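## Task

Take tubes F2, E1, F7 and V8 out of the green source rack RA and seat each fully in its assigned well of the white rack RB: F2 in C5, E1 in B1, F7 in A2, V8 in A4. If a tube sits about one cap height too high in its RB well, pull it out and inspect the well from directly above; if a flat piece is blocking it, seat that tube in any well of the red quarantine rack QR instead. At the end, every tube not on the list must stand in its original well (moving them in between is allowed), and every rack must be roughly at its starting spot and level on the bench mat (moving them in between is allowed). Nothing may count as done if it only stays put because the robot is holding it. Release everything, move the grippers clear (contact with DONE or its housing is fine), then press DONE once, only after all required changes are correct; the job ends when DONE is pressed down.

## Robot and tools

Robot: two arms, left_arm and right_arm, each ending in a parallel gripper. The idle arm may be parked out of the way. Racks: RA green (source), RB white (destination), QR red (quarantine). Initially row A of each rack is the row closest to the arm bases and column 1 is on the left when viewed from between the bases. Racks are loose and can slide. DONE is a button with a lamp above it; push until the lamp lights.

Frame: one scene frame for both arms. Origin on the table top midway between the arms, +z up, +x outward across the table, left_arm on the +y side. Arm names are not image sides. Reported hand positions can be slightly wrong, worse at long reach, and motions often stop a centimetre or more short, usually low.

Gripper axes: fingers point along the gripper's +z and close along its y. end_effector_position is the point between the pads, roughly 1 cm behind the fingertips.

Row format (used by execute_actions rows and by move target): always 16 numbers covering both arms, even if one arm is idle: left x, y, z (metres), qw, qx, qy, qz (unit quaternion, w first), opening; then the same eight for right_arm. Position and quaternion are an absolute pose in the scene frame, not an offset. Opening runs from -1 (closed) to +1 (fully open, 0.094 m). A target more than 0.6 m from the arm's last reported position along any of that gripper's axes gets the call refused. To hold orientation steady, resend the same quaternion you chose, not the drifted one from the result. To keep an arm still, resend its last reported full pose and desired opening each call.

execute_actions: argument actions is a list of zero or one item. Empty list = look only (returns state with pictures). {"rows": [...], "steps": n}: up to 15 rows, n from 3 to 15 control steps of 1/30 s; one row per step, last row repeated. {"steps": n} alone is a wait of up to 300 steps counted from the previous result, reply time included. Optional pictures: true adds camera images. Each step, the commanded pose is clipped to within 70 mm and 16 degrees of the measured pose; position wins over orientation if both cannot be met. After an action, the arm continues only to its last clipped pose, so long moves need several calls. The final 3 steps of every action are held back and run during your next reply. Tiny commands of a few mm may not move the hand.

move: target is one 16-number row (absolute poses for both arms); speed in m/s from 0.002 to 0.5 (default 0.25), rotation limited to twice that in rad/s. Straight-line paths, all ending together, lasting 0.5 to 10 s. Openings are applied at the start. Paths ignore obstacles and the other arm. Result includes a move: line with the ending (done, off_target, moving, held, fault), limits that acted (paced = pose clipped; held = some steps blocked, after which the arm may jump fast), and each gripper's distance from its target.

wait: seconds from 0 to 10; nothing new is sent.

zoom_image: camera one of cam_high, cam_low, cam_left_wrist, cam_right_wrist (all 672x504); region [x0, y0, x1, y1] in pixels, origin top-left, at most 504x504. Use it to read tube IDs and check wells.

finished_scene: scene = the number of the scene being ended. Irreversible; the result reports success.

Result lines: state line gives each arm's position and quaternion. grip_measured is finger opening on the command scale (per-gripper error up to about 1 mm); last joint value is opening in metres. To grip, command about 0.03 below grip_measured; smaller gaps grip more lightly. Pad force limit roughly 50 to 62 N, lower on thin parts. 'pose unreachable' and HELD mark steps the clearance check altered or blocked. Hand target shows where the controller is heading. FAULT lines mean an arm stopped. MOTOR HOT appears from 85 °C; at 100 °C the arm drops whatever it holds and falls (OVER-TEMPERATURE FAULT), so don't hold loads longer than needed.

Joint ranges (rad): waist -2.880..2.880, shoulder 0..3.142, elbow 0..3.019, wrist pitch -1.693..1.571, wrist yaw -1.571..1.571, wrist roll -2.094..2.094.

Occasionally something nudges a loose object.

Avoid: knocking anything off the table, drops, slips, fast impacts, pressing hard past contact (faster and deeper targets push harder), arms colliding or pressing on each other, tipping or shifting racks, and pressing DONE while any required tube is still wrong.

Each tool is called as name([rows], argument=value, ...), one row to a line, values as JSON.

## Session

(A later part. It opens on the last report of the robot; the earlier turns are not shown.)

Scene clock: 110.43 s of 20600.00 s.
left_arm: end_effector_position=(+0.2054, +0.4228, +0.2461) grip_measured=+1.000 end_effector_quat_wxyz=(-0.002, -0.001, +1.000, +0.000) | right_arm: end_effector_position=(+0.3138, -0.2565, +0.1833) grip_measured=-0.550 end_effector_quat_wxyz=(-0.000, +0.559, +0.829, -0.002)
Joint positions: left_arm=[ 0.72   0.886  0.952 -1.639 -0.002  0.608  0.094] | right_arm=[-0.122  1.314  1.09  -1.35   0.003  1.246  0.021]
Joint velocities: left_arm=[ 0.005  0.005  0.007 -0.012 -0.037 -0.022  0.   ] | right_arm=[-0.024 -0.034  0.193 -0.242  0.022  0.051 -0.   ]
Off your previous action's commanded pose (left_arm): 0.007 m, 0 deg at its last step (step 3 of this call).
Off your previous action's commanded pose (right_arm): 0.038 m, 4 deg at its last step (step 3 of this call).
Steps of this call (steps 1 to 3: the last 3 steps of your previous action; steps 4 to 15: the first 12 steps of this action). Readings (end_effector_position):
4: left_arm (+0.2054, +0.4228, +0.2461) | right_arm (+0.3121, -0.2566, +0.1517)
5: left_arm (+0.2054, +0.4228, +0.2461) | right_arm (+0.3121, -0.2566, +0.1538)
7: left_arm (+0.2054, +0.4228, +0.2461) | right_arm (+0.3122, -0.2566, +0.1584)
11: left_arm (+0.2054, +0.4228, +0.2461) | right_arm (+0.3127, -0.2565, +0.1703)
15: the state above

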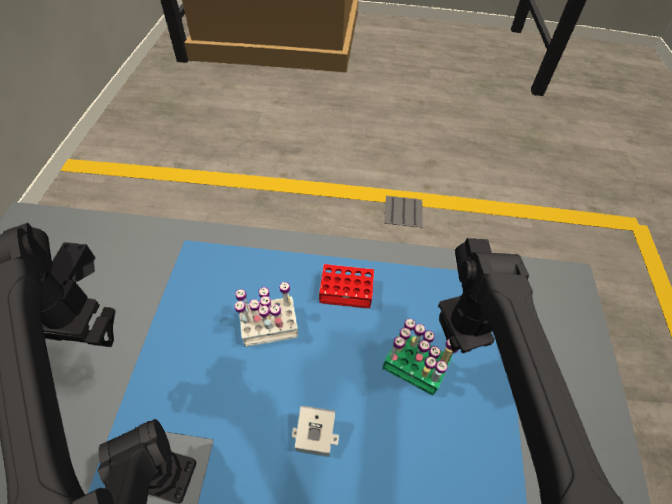

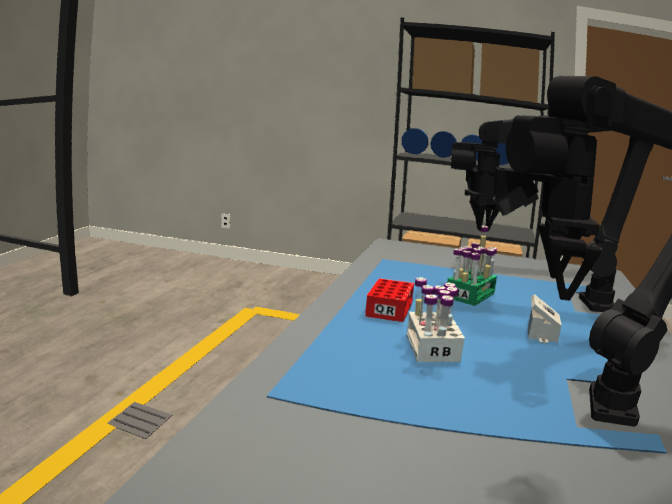

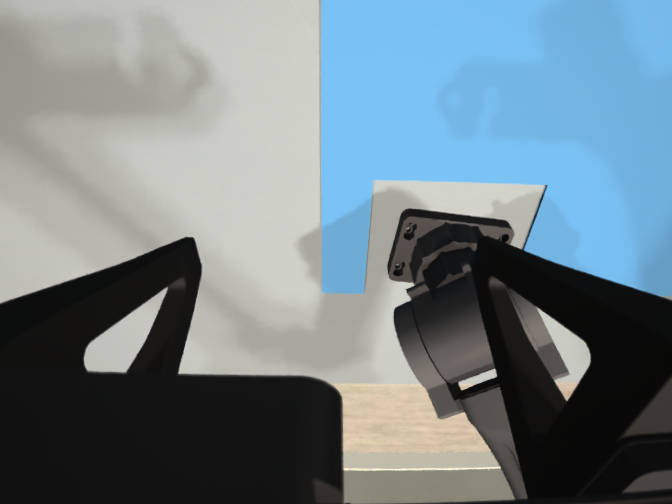

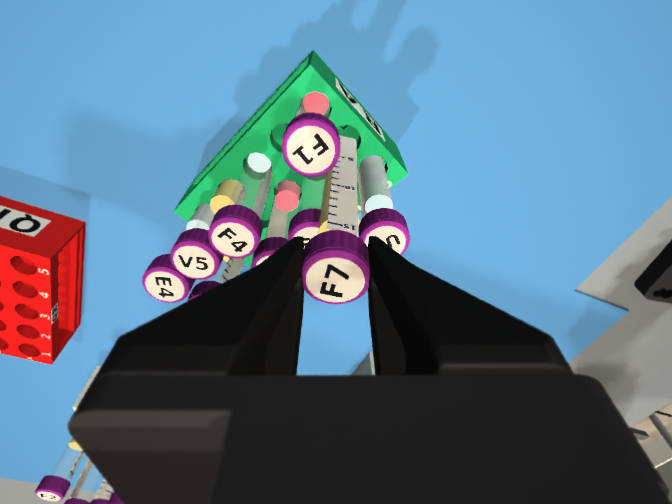

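move(target=[0.2,0.42,0.25,0,0,1,0,1,0.332,-0.258,0.285,0.025,0.557,0.83,0.017,-0.575], speed=0.1)

move(target=[0.2,0.42,0.25,0,0,1,0,1,0.30,-0.05,0.28,0,0.35,0.937,0,-0.575])

move(target=[0.2,0.42,0.25,0,0,1,0,1,0.315,0.16,0.22,0,0.216,0.976,0,-0.575])

move(target=[0.2,0.42,0.25,0,0,1,0,1,0.358,0.165,0.2,0,0.216,0.976,0,-0.575], speed=0.05)

Scene clock: 112.07 s of 20600.00 s.
left_arm: end_effector_position=(+0.2054, +0.4228, +0.2461) grip_measured=+1.000 end_effector_quat_wxyz=(-0.002, -0.001, +1.000, +0.000) | right_arm: end_effector_position=(+0.3194, -0.2561, +0.2592) grip_measured=-0.550 end_effector_quat_wxyz=(+0.003, +0.559, +0.829, +0.000)
Joint positions: left_arm=[ 0.72   0.886  0.952 -1.639 -0.002  0.608  0.094] | right_arm=[-0.122  1.299  1.277 -1.544  0.003  1.246  0.021]
Joint velocities: left_arm=[ 0.015  0.005 -0.002 -0.007 -0.037 -0.007  0.   ] | right_arm=[-0.005 -0.005  0.012  0.027  0.022 -0.022  0.   ]
Hand target (left_arm): +0.200, +0.420, +0.250; +0.000, +0.000, +1.000, +0.000
Hand target (right_arm): +0.330, -0.258, +0.285; +0.025, +0.557, +0.830, +0.017
Off your previous action's commanded pose (left_arm): 0.007 m, 0 deg at its last step (step 3 of this call).
Off your previous action's commanded pose (right_arm): 0.032 m, 3 deg at its last step (step 3 of this call).
Off the commanded pose (left_arm): 0.007 m, 0 deg.
Off the commanded pose (right_arm): 0.029 m, 3 deg.
Kept back: nothing.
move: off_target (right_arm)

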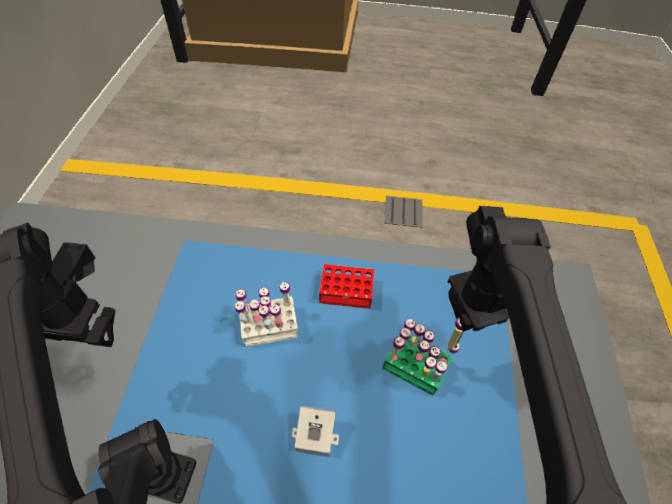

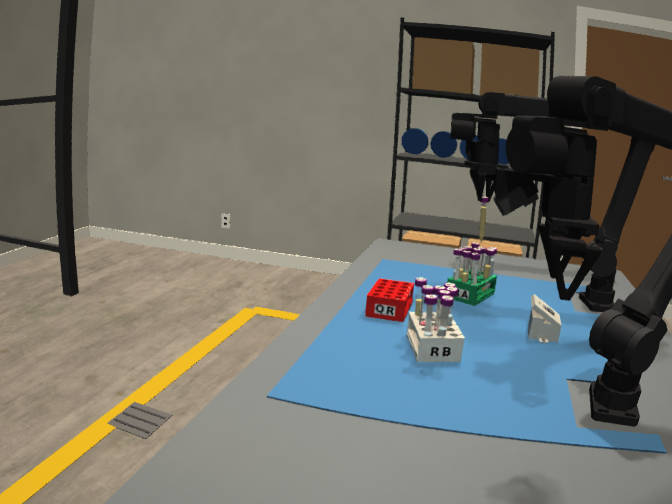

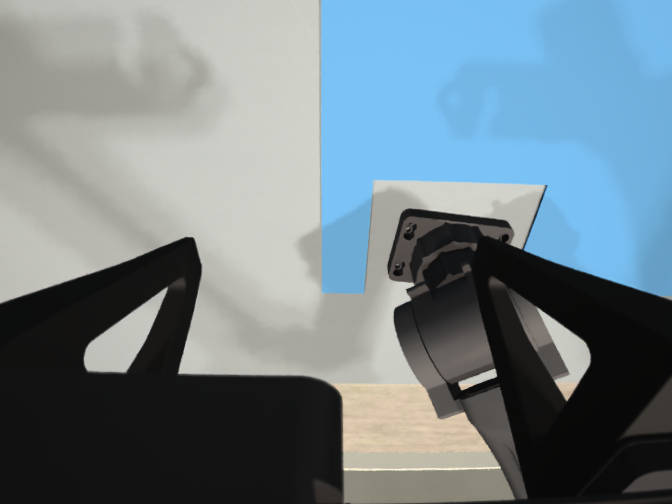

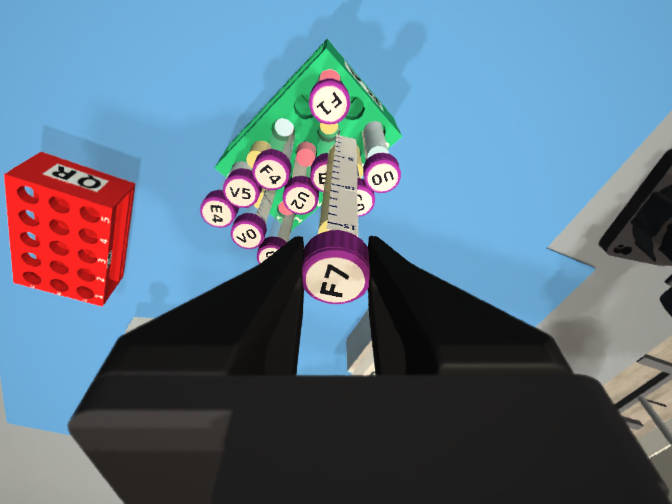

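Scene clock: 113.43 s of 20600.00 s.
left_arm: end_effector_position=(+0.2054, +0.4228, +0.2461) grip_measured=+1.000 end_effector_quat_wxyz=(-0.002, -0.001, +1.000, +0.000) | right_arm: end_effector_position=(+0.2901, -0.0570, +0.2626) grip_measured=-0.550 end_effector_quat_wxyz=(-0.011, +0.341, +0.940, -0.013)
Joint positions: left_arm=[ 0.72   0.886  0.952 -1.639 -0.002  0.608  0.094] | right_arm=[ 0.395  1.416  1.398 -1.588 -0.002  1.273  0.021]
Joint velocities: left_arm=[ 0.005 -0.015 -0.007 -0.002 -0.007 -0.066  0.   ] | right_arm=[-0.015 -0.015  0.007 -0.002  0.007 -0.022 -0.001]
Hand target (left_arm): +0.200, +0.420, +0.250; +0.000, +0.000, +1.000, +0.000
Hand target (right_arm): +0.303, -0.052, +0.280; -0.001, +0.350, +0.937, +0.002
Off the commanded pose (left_arm): 0.007 m, 0 deg.
Off the commanded pose (right_arm): 0.021 m, 2 deg.
Kept back: nothing.
move: off_target (right_arm)

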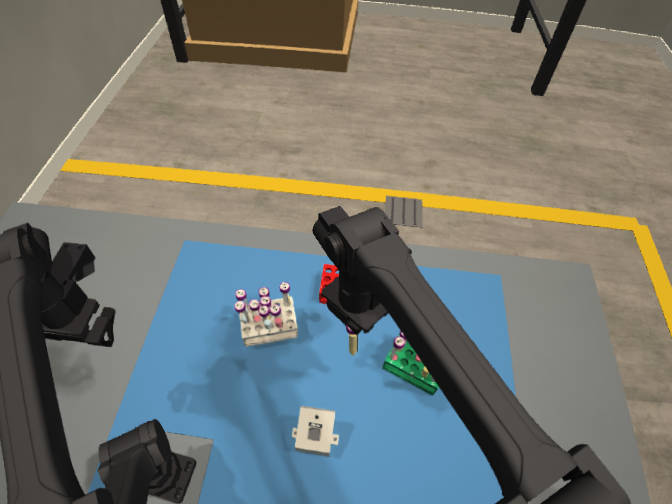

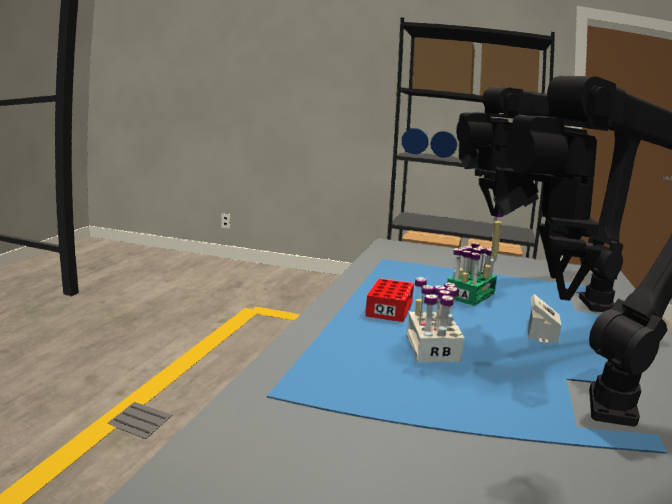

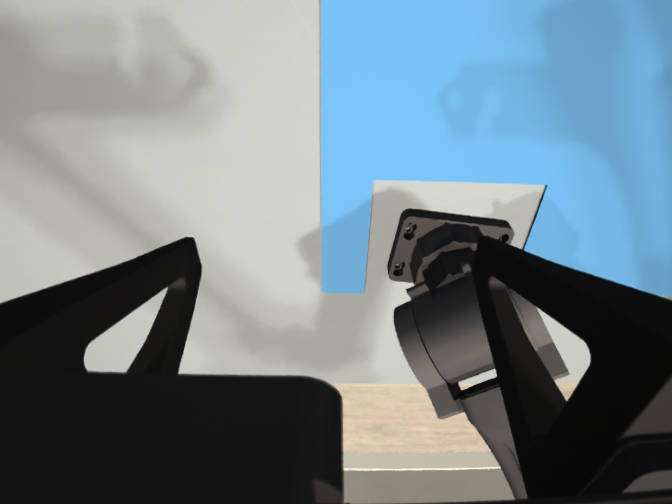

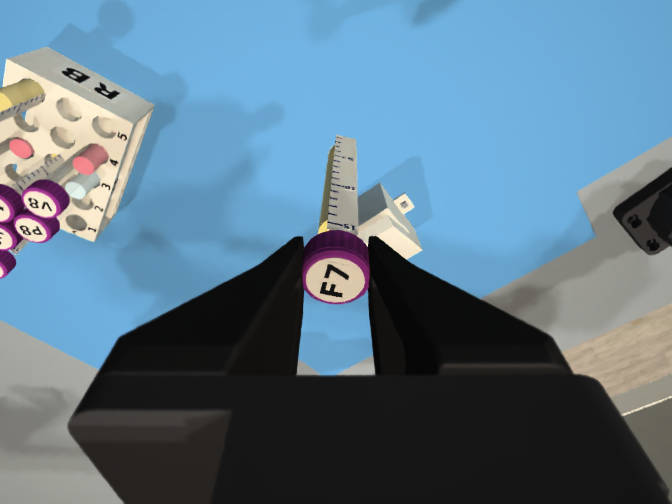

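Scene clock: 114.80 s of 20600.00 s.
left_arm: end_effector_position=(+0.2054, +0.4228, +0.2461) grip_measured=+1.000 end_effector_quat_wxyz=(-0.002, -0.001, +1.000, +0.000) | right_arm: end_effector_position=(+0.3064, +0.1485, +0.2024) grip_measured=-0.550 end_effector_quat_wxyz=(-0.013, +0.211, +0.977, -0.021)
Joint positions: left_arm=[ 0.72   0.886  0.952 -1.639 -0.002  0.608  0.094] | right_arm=[ 0.694  1.833  1.753 -1.539 -0.004  1.301  0.021]
Joint velocities: left_arm=[-0.005 -0.005 -0.012 -0.007 -0.022 -0.037  0.   ] | right_arm=[-0.015  0.005  0.007 -0.002 -0.007 -0.066 -0.   ]
Hand target (left_arm): +0.200, +0.420, +0.250; +0.000, +0.000, +1.000, +0.000
Hand target (right_arm): +0.319, +0.158, +0.222; -0.001, +0.216, +0.976, +0.001
Off the commanded pose (left_arm): 0.007 m, 0 deg.
Off the commanded pose (right_arm): 0.023 m, 3 deg.
Kept back: nothing.
move: off_target (right_arm)

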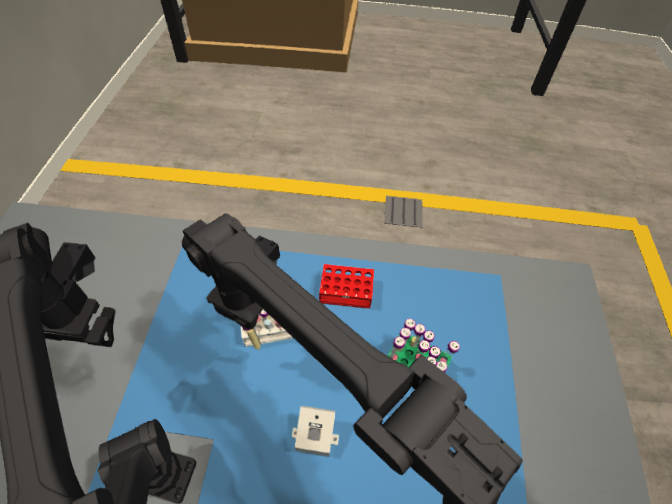

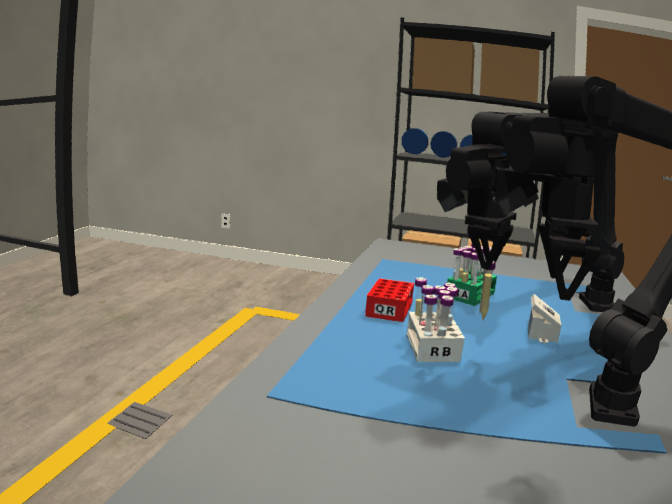

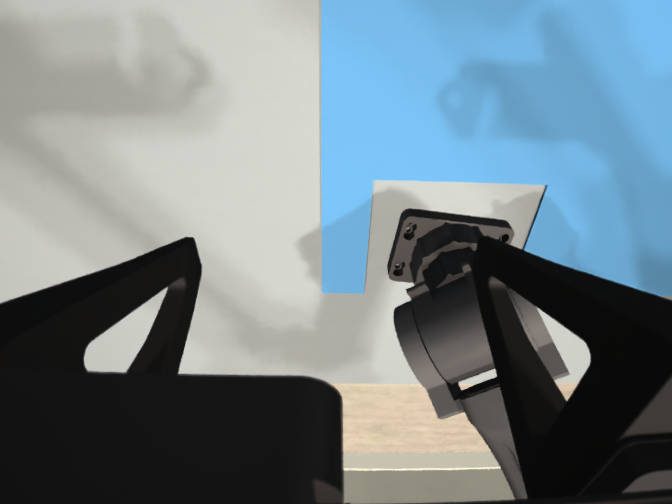

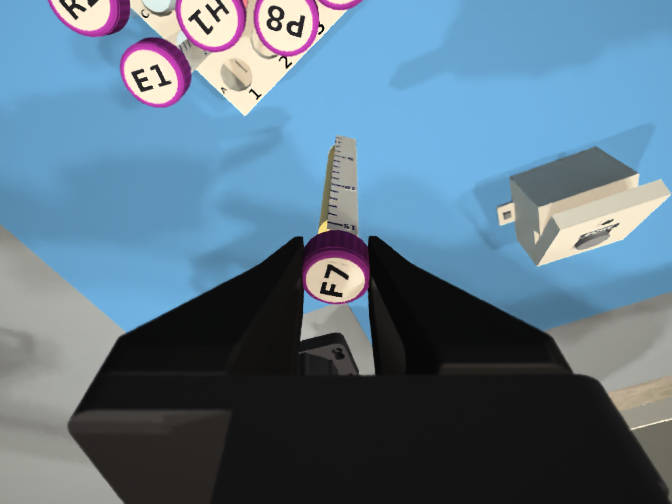

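Scene clock: 116.30 s of 20600.00 s.
left_arm: end_effector_position=(+0.2054, +0.4228, +0.2461) grip_measured=+1.000 end_effector_quat_wxyz=(-0.002, -0.001, +1.000, +0.000) | right_arm: end_effector_position=(+0.3407, +0.1511, +0.1892) grip_measured=-0.550 end_effector_quat_wxyz=(-0.013, +0.220, +0.975, -0.021)
Joint positions: left_arm=[ 0.72   0.886  0.952 -1.639 -0.002  0.608  0.094] | right_arm=[ 0.651  1.906  1.824 -1.539 -0.003  1.277  0.021]
Joint velocities: left_arm=[-0.015  0.005 -0.022  0.002  0.037  0.051  0.   ] | right_arm=[-0.005 -0.005 -0.007 -0.012  0.037  0.007 -0.   ]
Hand target (left_arm): +0.200, +0.420, +0.250; +0.000, +0.000, +1.000, +0.000
Hand target (right_arm): +0.357, +0.163, +0.201; +0.000, +0.216, +0.976, +0.000
Off the commanded pose (left_arm): 0.007 m, 0 deg.
Off the commanded pose (right_arm): 0.025 m, 3 deg.
Kept back: nothing.
move: off_target (right_arm)

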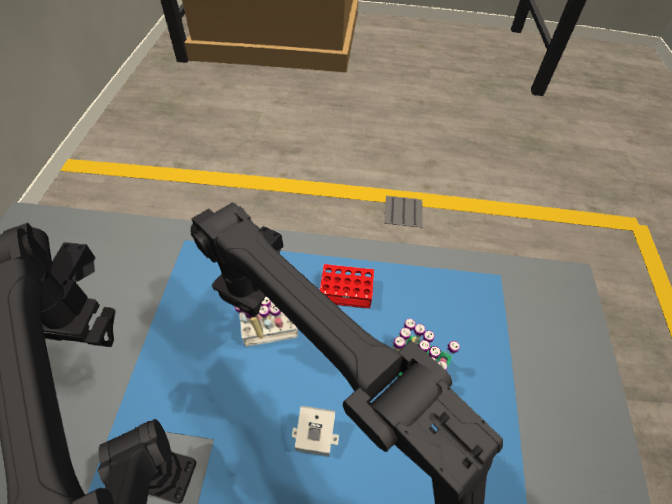

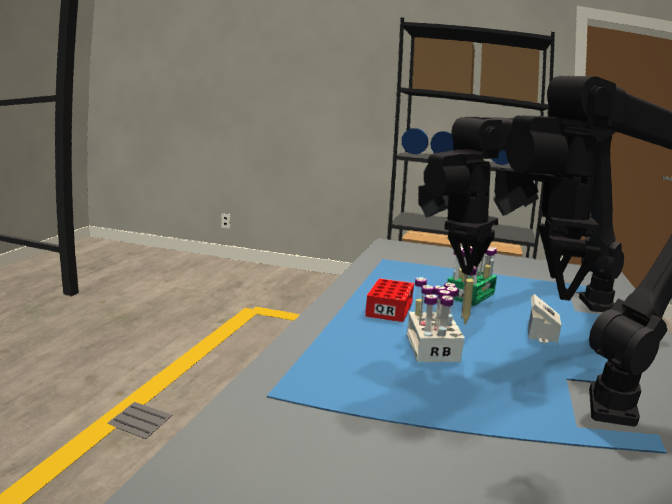

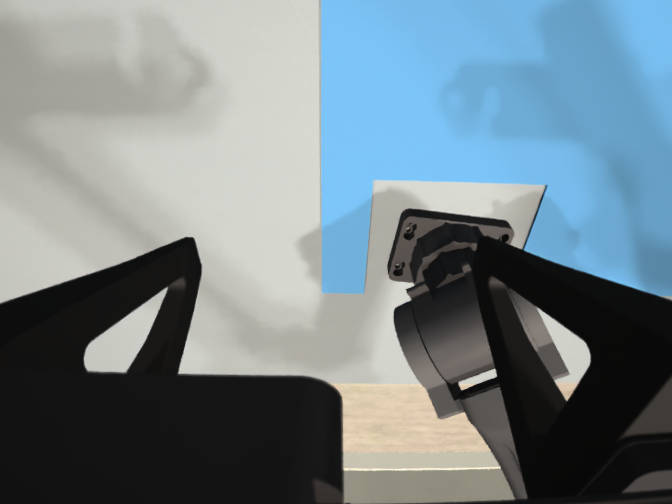

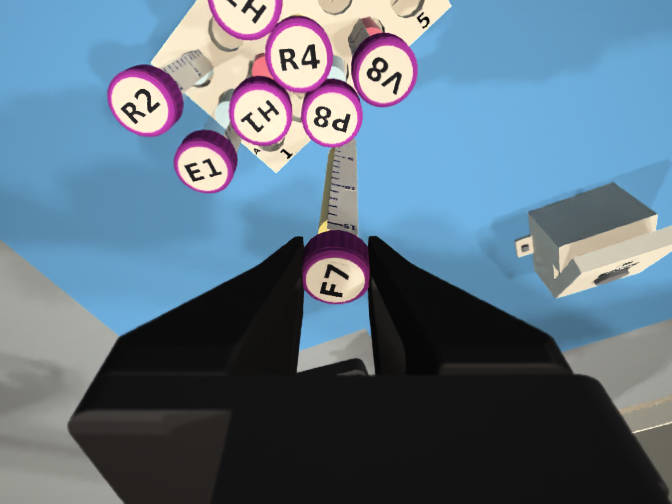

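move(target=[0.2,0.42,0.25,0,0,1,0,1,0.374,0.178,0.203,0.013,0.216,0.976,0.021,-0.575], speed=0.04)

Scene clock: 118.07 s of 20600.00 s.
left_arm: end_effector_position=(+0.2054, +0.4228, +0.2461) grip_measured=+1.000 end_effector_quat_wxyz=(-0.002, -0.001, +1.000, +0.000) | right_arm: end_effector_position=(+0.3557, +0.1650, +0.1930) grip_measured=-0.550 end_effector_quat_wxyz=(-0.001, +0.219, +0.976, +0.001)
Joint positions: left_arm=[ 0.72   0.886  0.952 -1.639 -0.002  0.608  0.094] | right_arm=[ 0.649  1.928  1.868 -1.51  -0.002  1.272  0.021]
Joint velocities: left_arm=[-0.024 -0.005  0.002 -0.002  0.037  0.081  0.   ] | right_arm=[-0.005  0.005  0.017 -0.012  0.007  0.007  0.   ]
Hand target (left_arm): +0.200, +0.420, +0.250; +0.000, +0.000, +1.000, +0.000
Hand target (right_arm): +0.374, +0.176, +0.204; +0.013, +0.216, +0.976, +0.022
Off the commanded pose (left_arm): 0.007 m, 0 deg.
Off the commanded pose (right_arm): 0.025 m, 3 deg.
Kept back: nothing.
move: off_target (right_arm)

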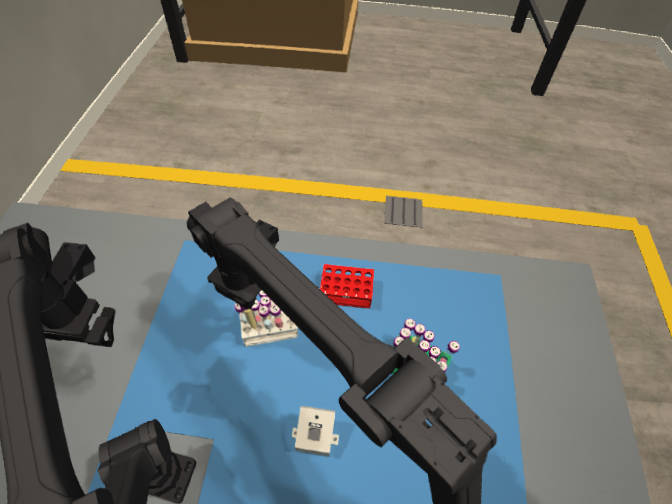

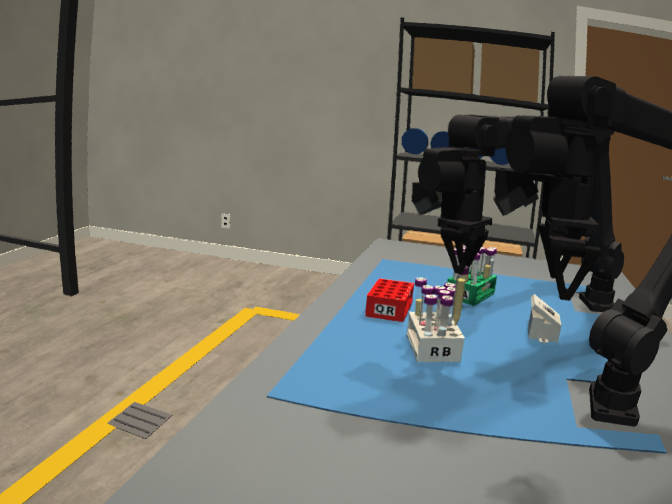

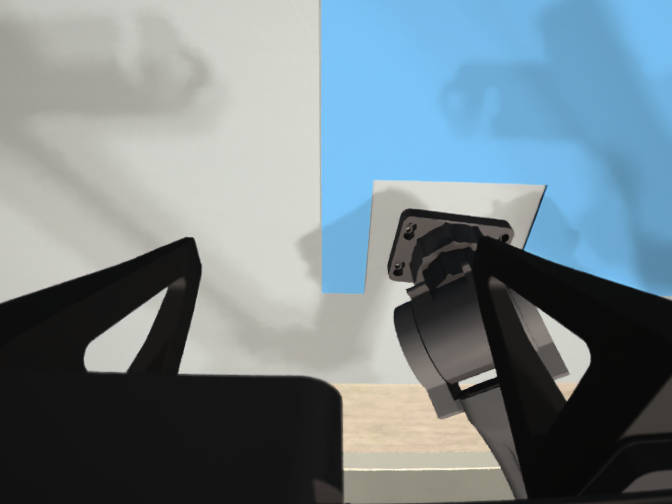

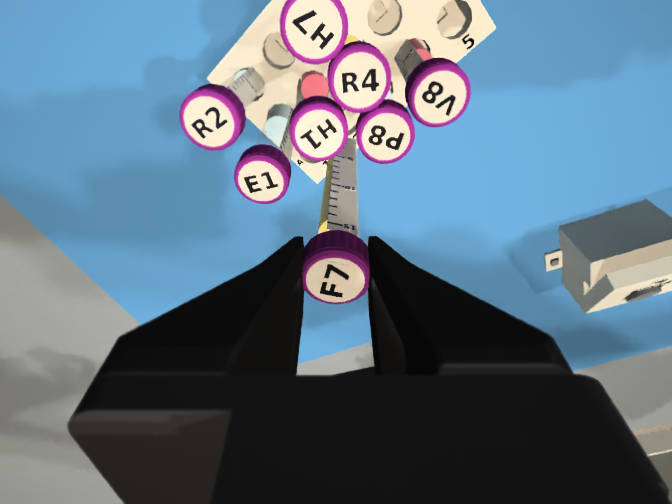

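move(target=[0.2,0.42,0.25,0,0,1,0,1,0.363,0.160,0.168,0,0.216,0.976,0,-0.575], speed=0.03)

zoom_image(camera="cam_high", region=[210,270,330,360])

Scene clock: 119.47 s of 20600.00 s.
left_arm: end_effector_position=(+0.2054, +0.4228, +0.2461) grip_measured=+1.000 end_effector_quat_wxyz=(-0.002, -0.001, +1.000, +0.000) | right_arm: end_effector_position=(+0.3588, +0.1622, +0.1765) grip_measured=-0.550 end_effector_quat_wxyz=(+0.000, +0.219, +0.976, +0.003)
Joint positions: left_arm=[ 0.72   0.886  0.952 -1.639 -0.002  0.608  0.094] | right_arm=[ 0.642  1.929  1.826 -1.463 -0.002  1.267  0.021]
Joint velocities: left_arm=[ 0.005  0.005 -0.002 -0.002  0.051  0.007  0.   ] | right_arm=[ 0.005 -0.015  0.012 -0.007 -0.037  0.007 -0.   ]
Hand target (left_arm): +0.200, +0.420, +0.250; +0.000, +0.000, +1.000, +0.000
Hand target (right_arm): +0.363, +0.160, +0.168; -0.000, +0.216, +0.976, -0.000
Off the commanded pose (left_arm): 0.007 m, 0 deg.
Off the commanded pose (right_arm): 0.010 m, 0 deg.
Kept back: nothing.
move: done

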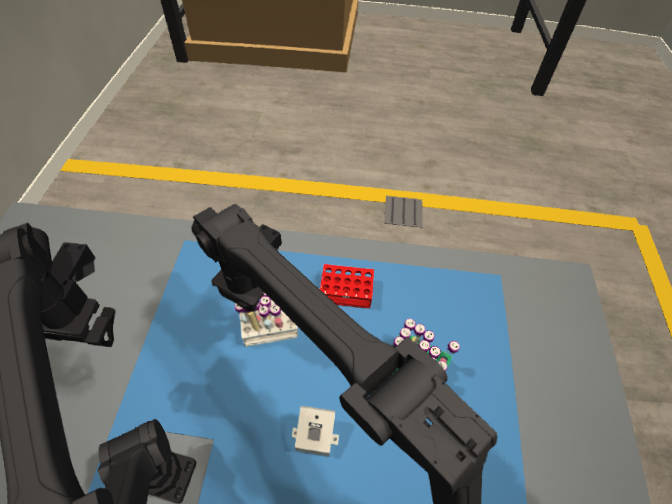

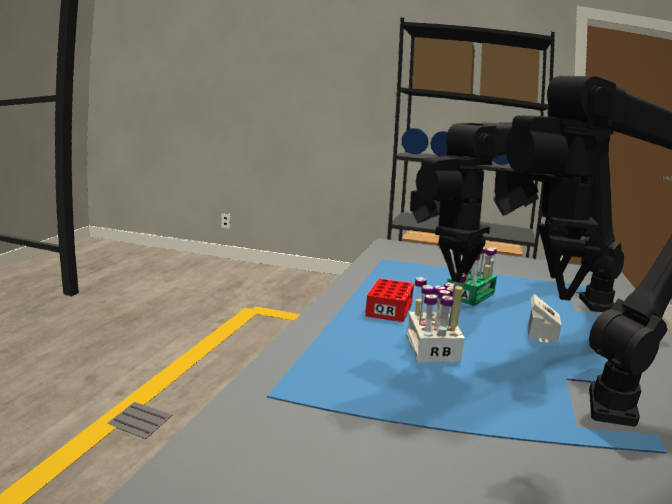

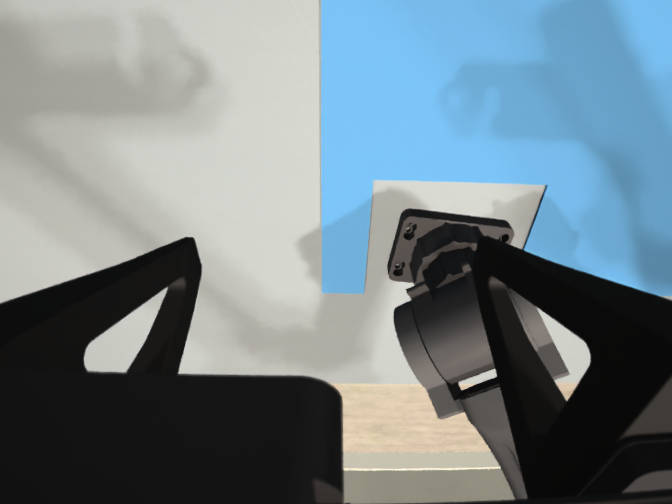

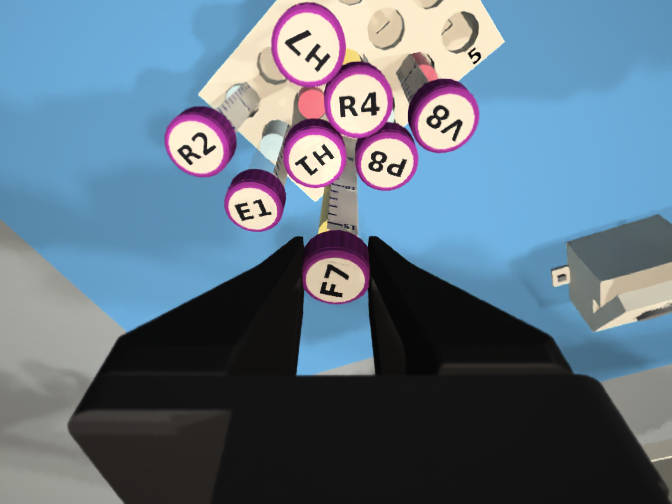

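Region (210, 270, 330, 360) of cam_high's 672x504 image, scaled by 4.200, with more detail than that image has; it fills the top 378 rows of this view, and the rest is white.

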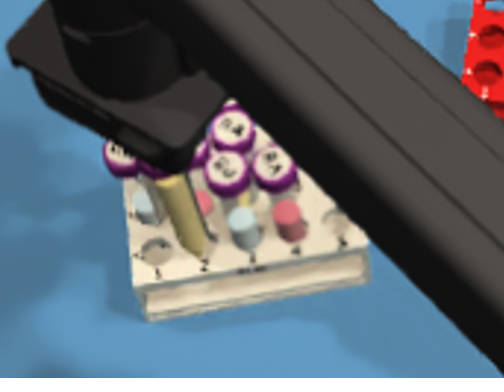

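Looks in.

move(target=[0.2,0.42,0.25,0,0,1,0,1,0.362,0.161,0.125,0,0.216,0.976,0,-0.575], speed=0.03)

zoom_image(camera="cam_low", region=[380,240,520,370])

Scene clock: 121.77 s of 20600.00 s.
left_arm: end_effector_position=(+0.2054, +0.4228, +0.2461) grip_measured=+1.000 end_effector_quat_wxyz=(-0.002, -0.001, +1.000, +0.000) | right_arm: end_effector_position=(+0.3606, +0.1608, +0.1408) grip_measured=-0.550 end_effector_quat_wxyz=(+0.005, +0.221, +0.975, +0.006)
Joint positions: left_arm=[ 0.72   0.886  0.952 -1.639 -0.002  0.608  0.094] | right_arm=[ 0.639  1.938  1.745 -1.364  0.002  1.266  0.021]
Joint velocities: left_arm=[-0.024 -0.005 -0.032 -0.012  0.007 -0.066  0.   ] | right_arm=[-0.005 -0.015 -0.007  0.002  0.022  0.007 -0.001]
Hand target (left_arm): +0.200, +0.420, +0.250; +0.000, +0.000, +1.000, +0.000
Hand target (right_arm): +0.362, +0.161, +0.125; +0.000, +0.216, +0.976, +0.000
Off the commanded pose (left_arm): 0.007 m, 0 deg.
Off the commanded pose (right_arm): 0.016 m, 1 deg.
Kept back: nothing.
move: off_target (right_arm)

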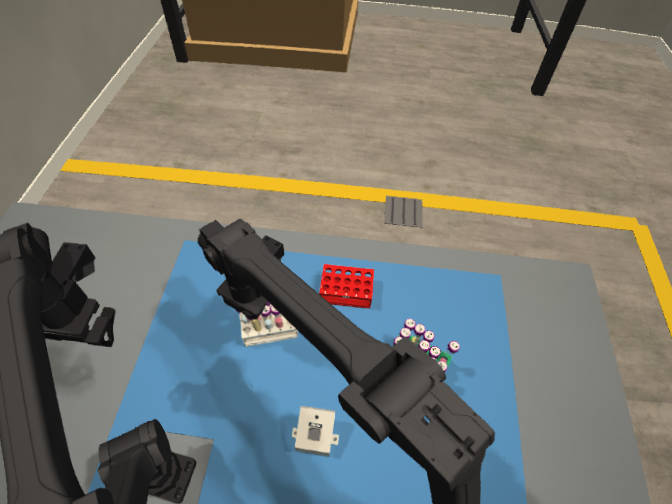

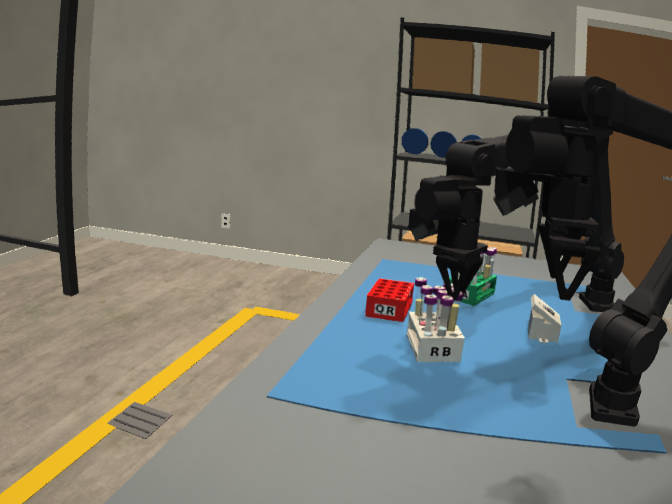

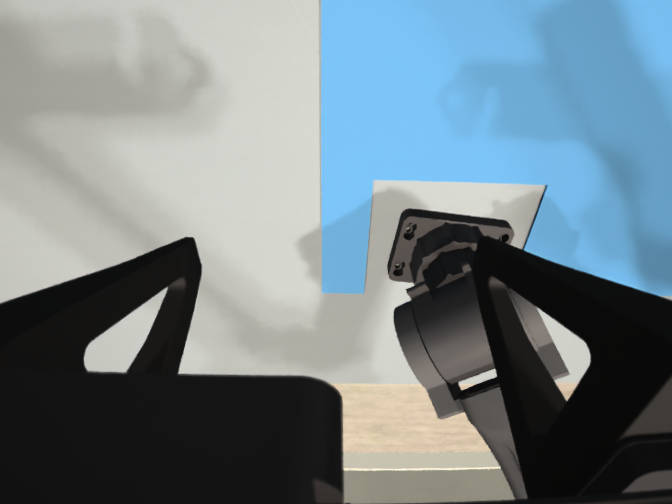

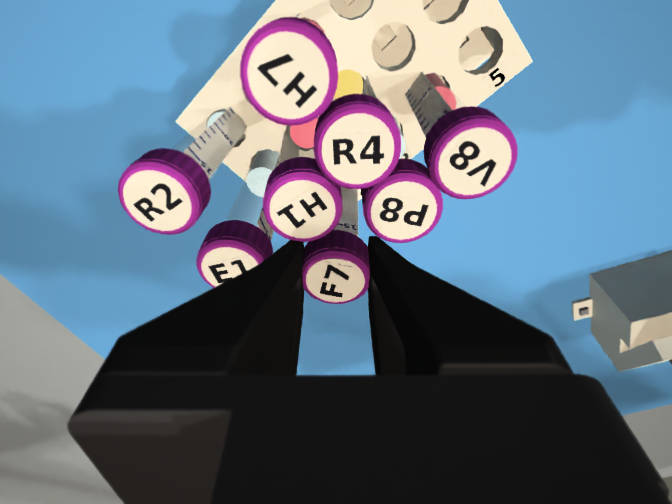

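Region (380, 240, 520, 370) of cam_low's 672x504 image, scaled by 3.600, with more detail than that image has; it fills the top 468 rows of this view, and the rest is white.

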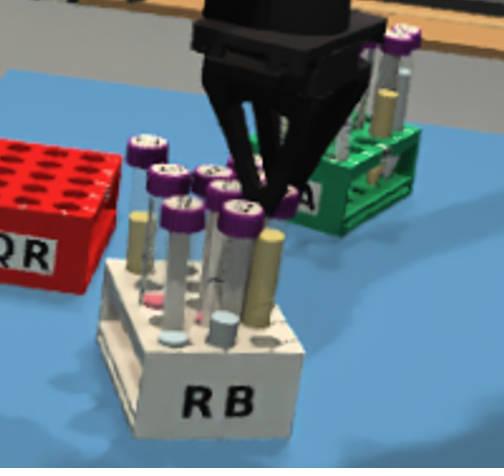

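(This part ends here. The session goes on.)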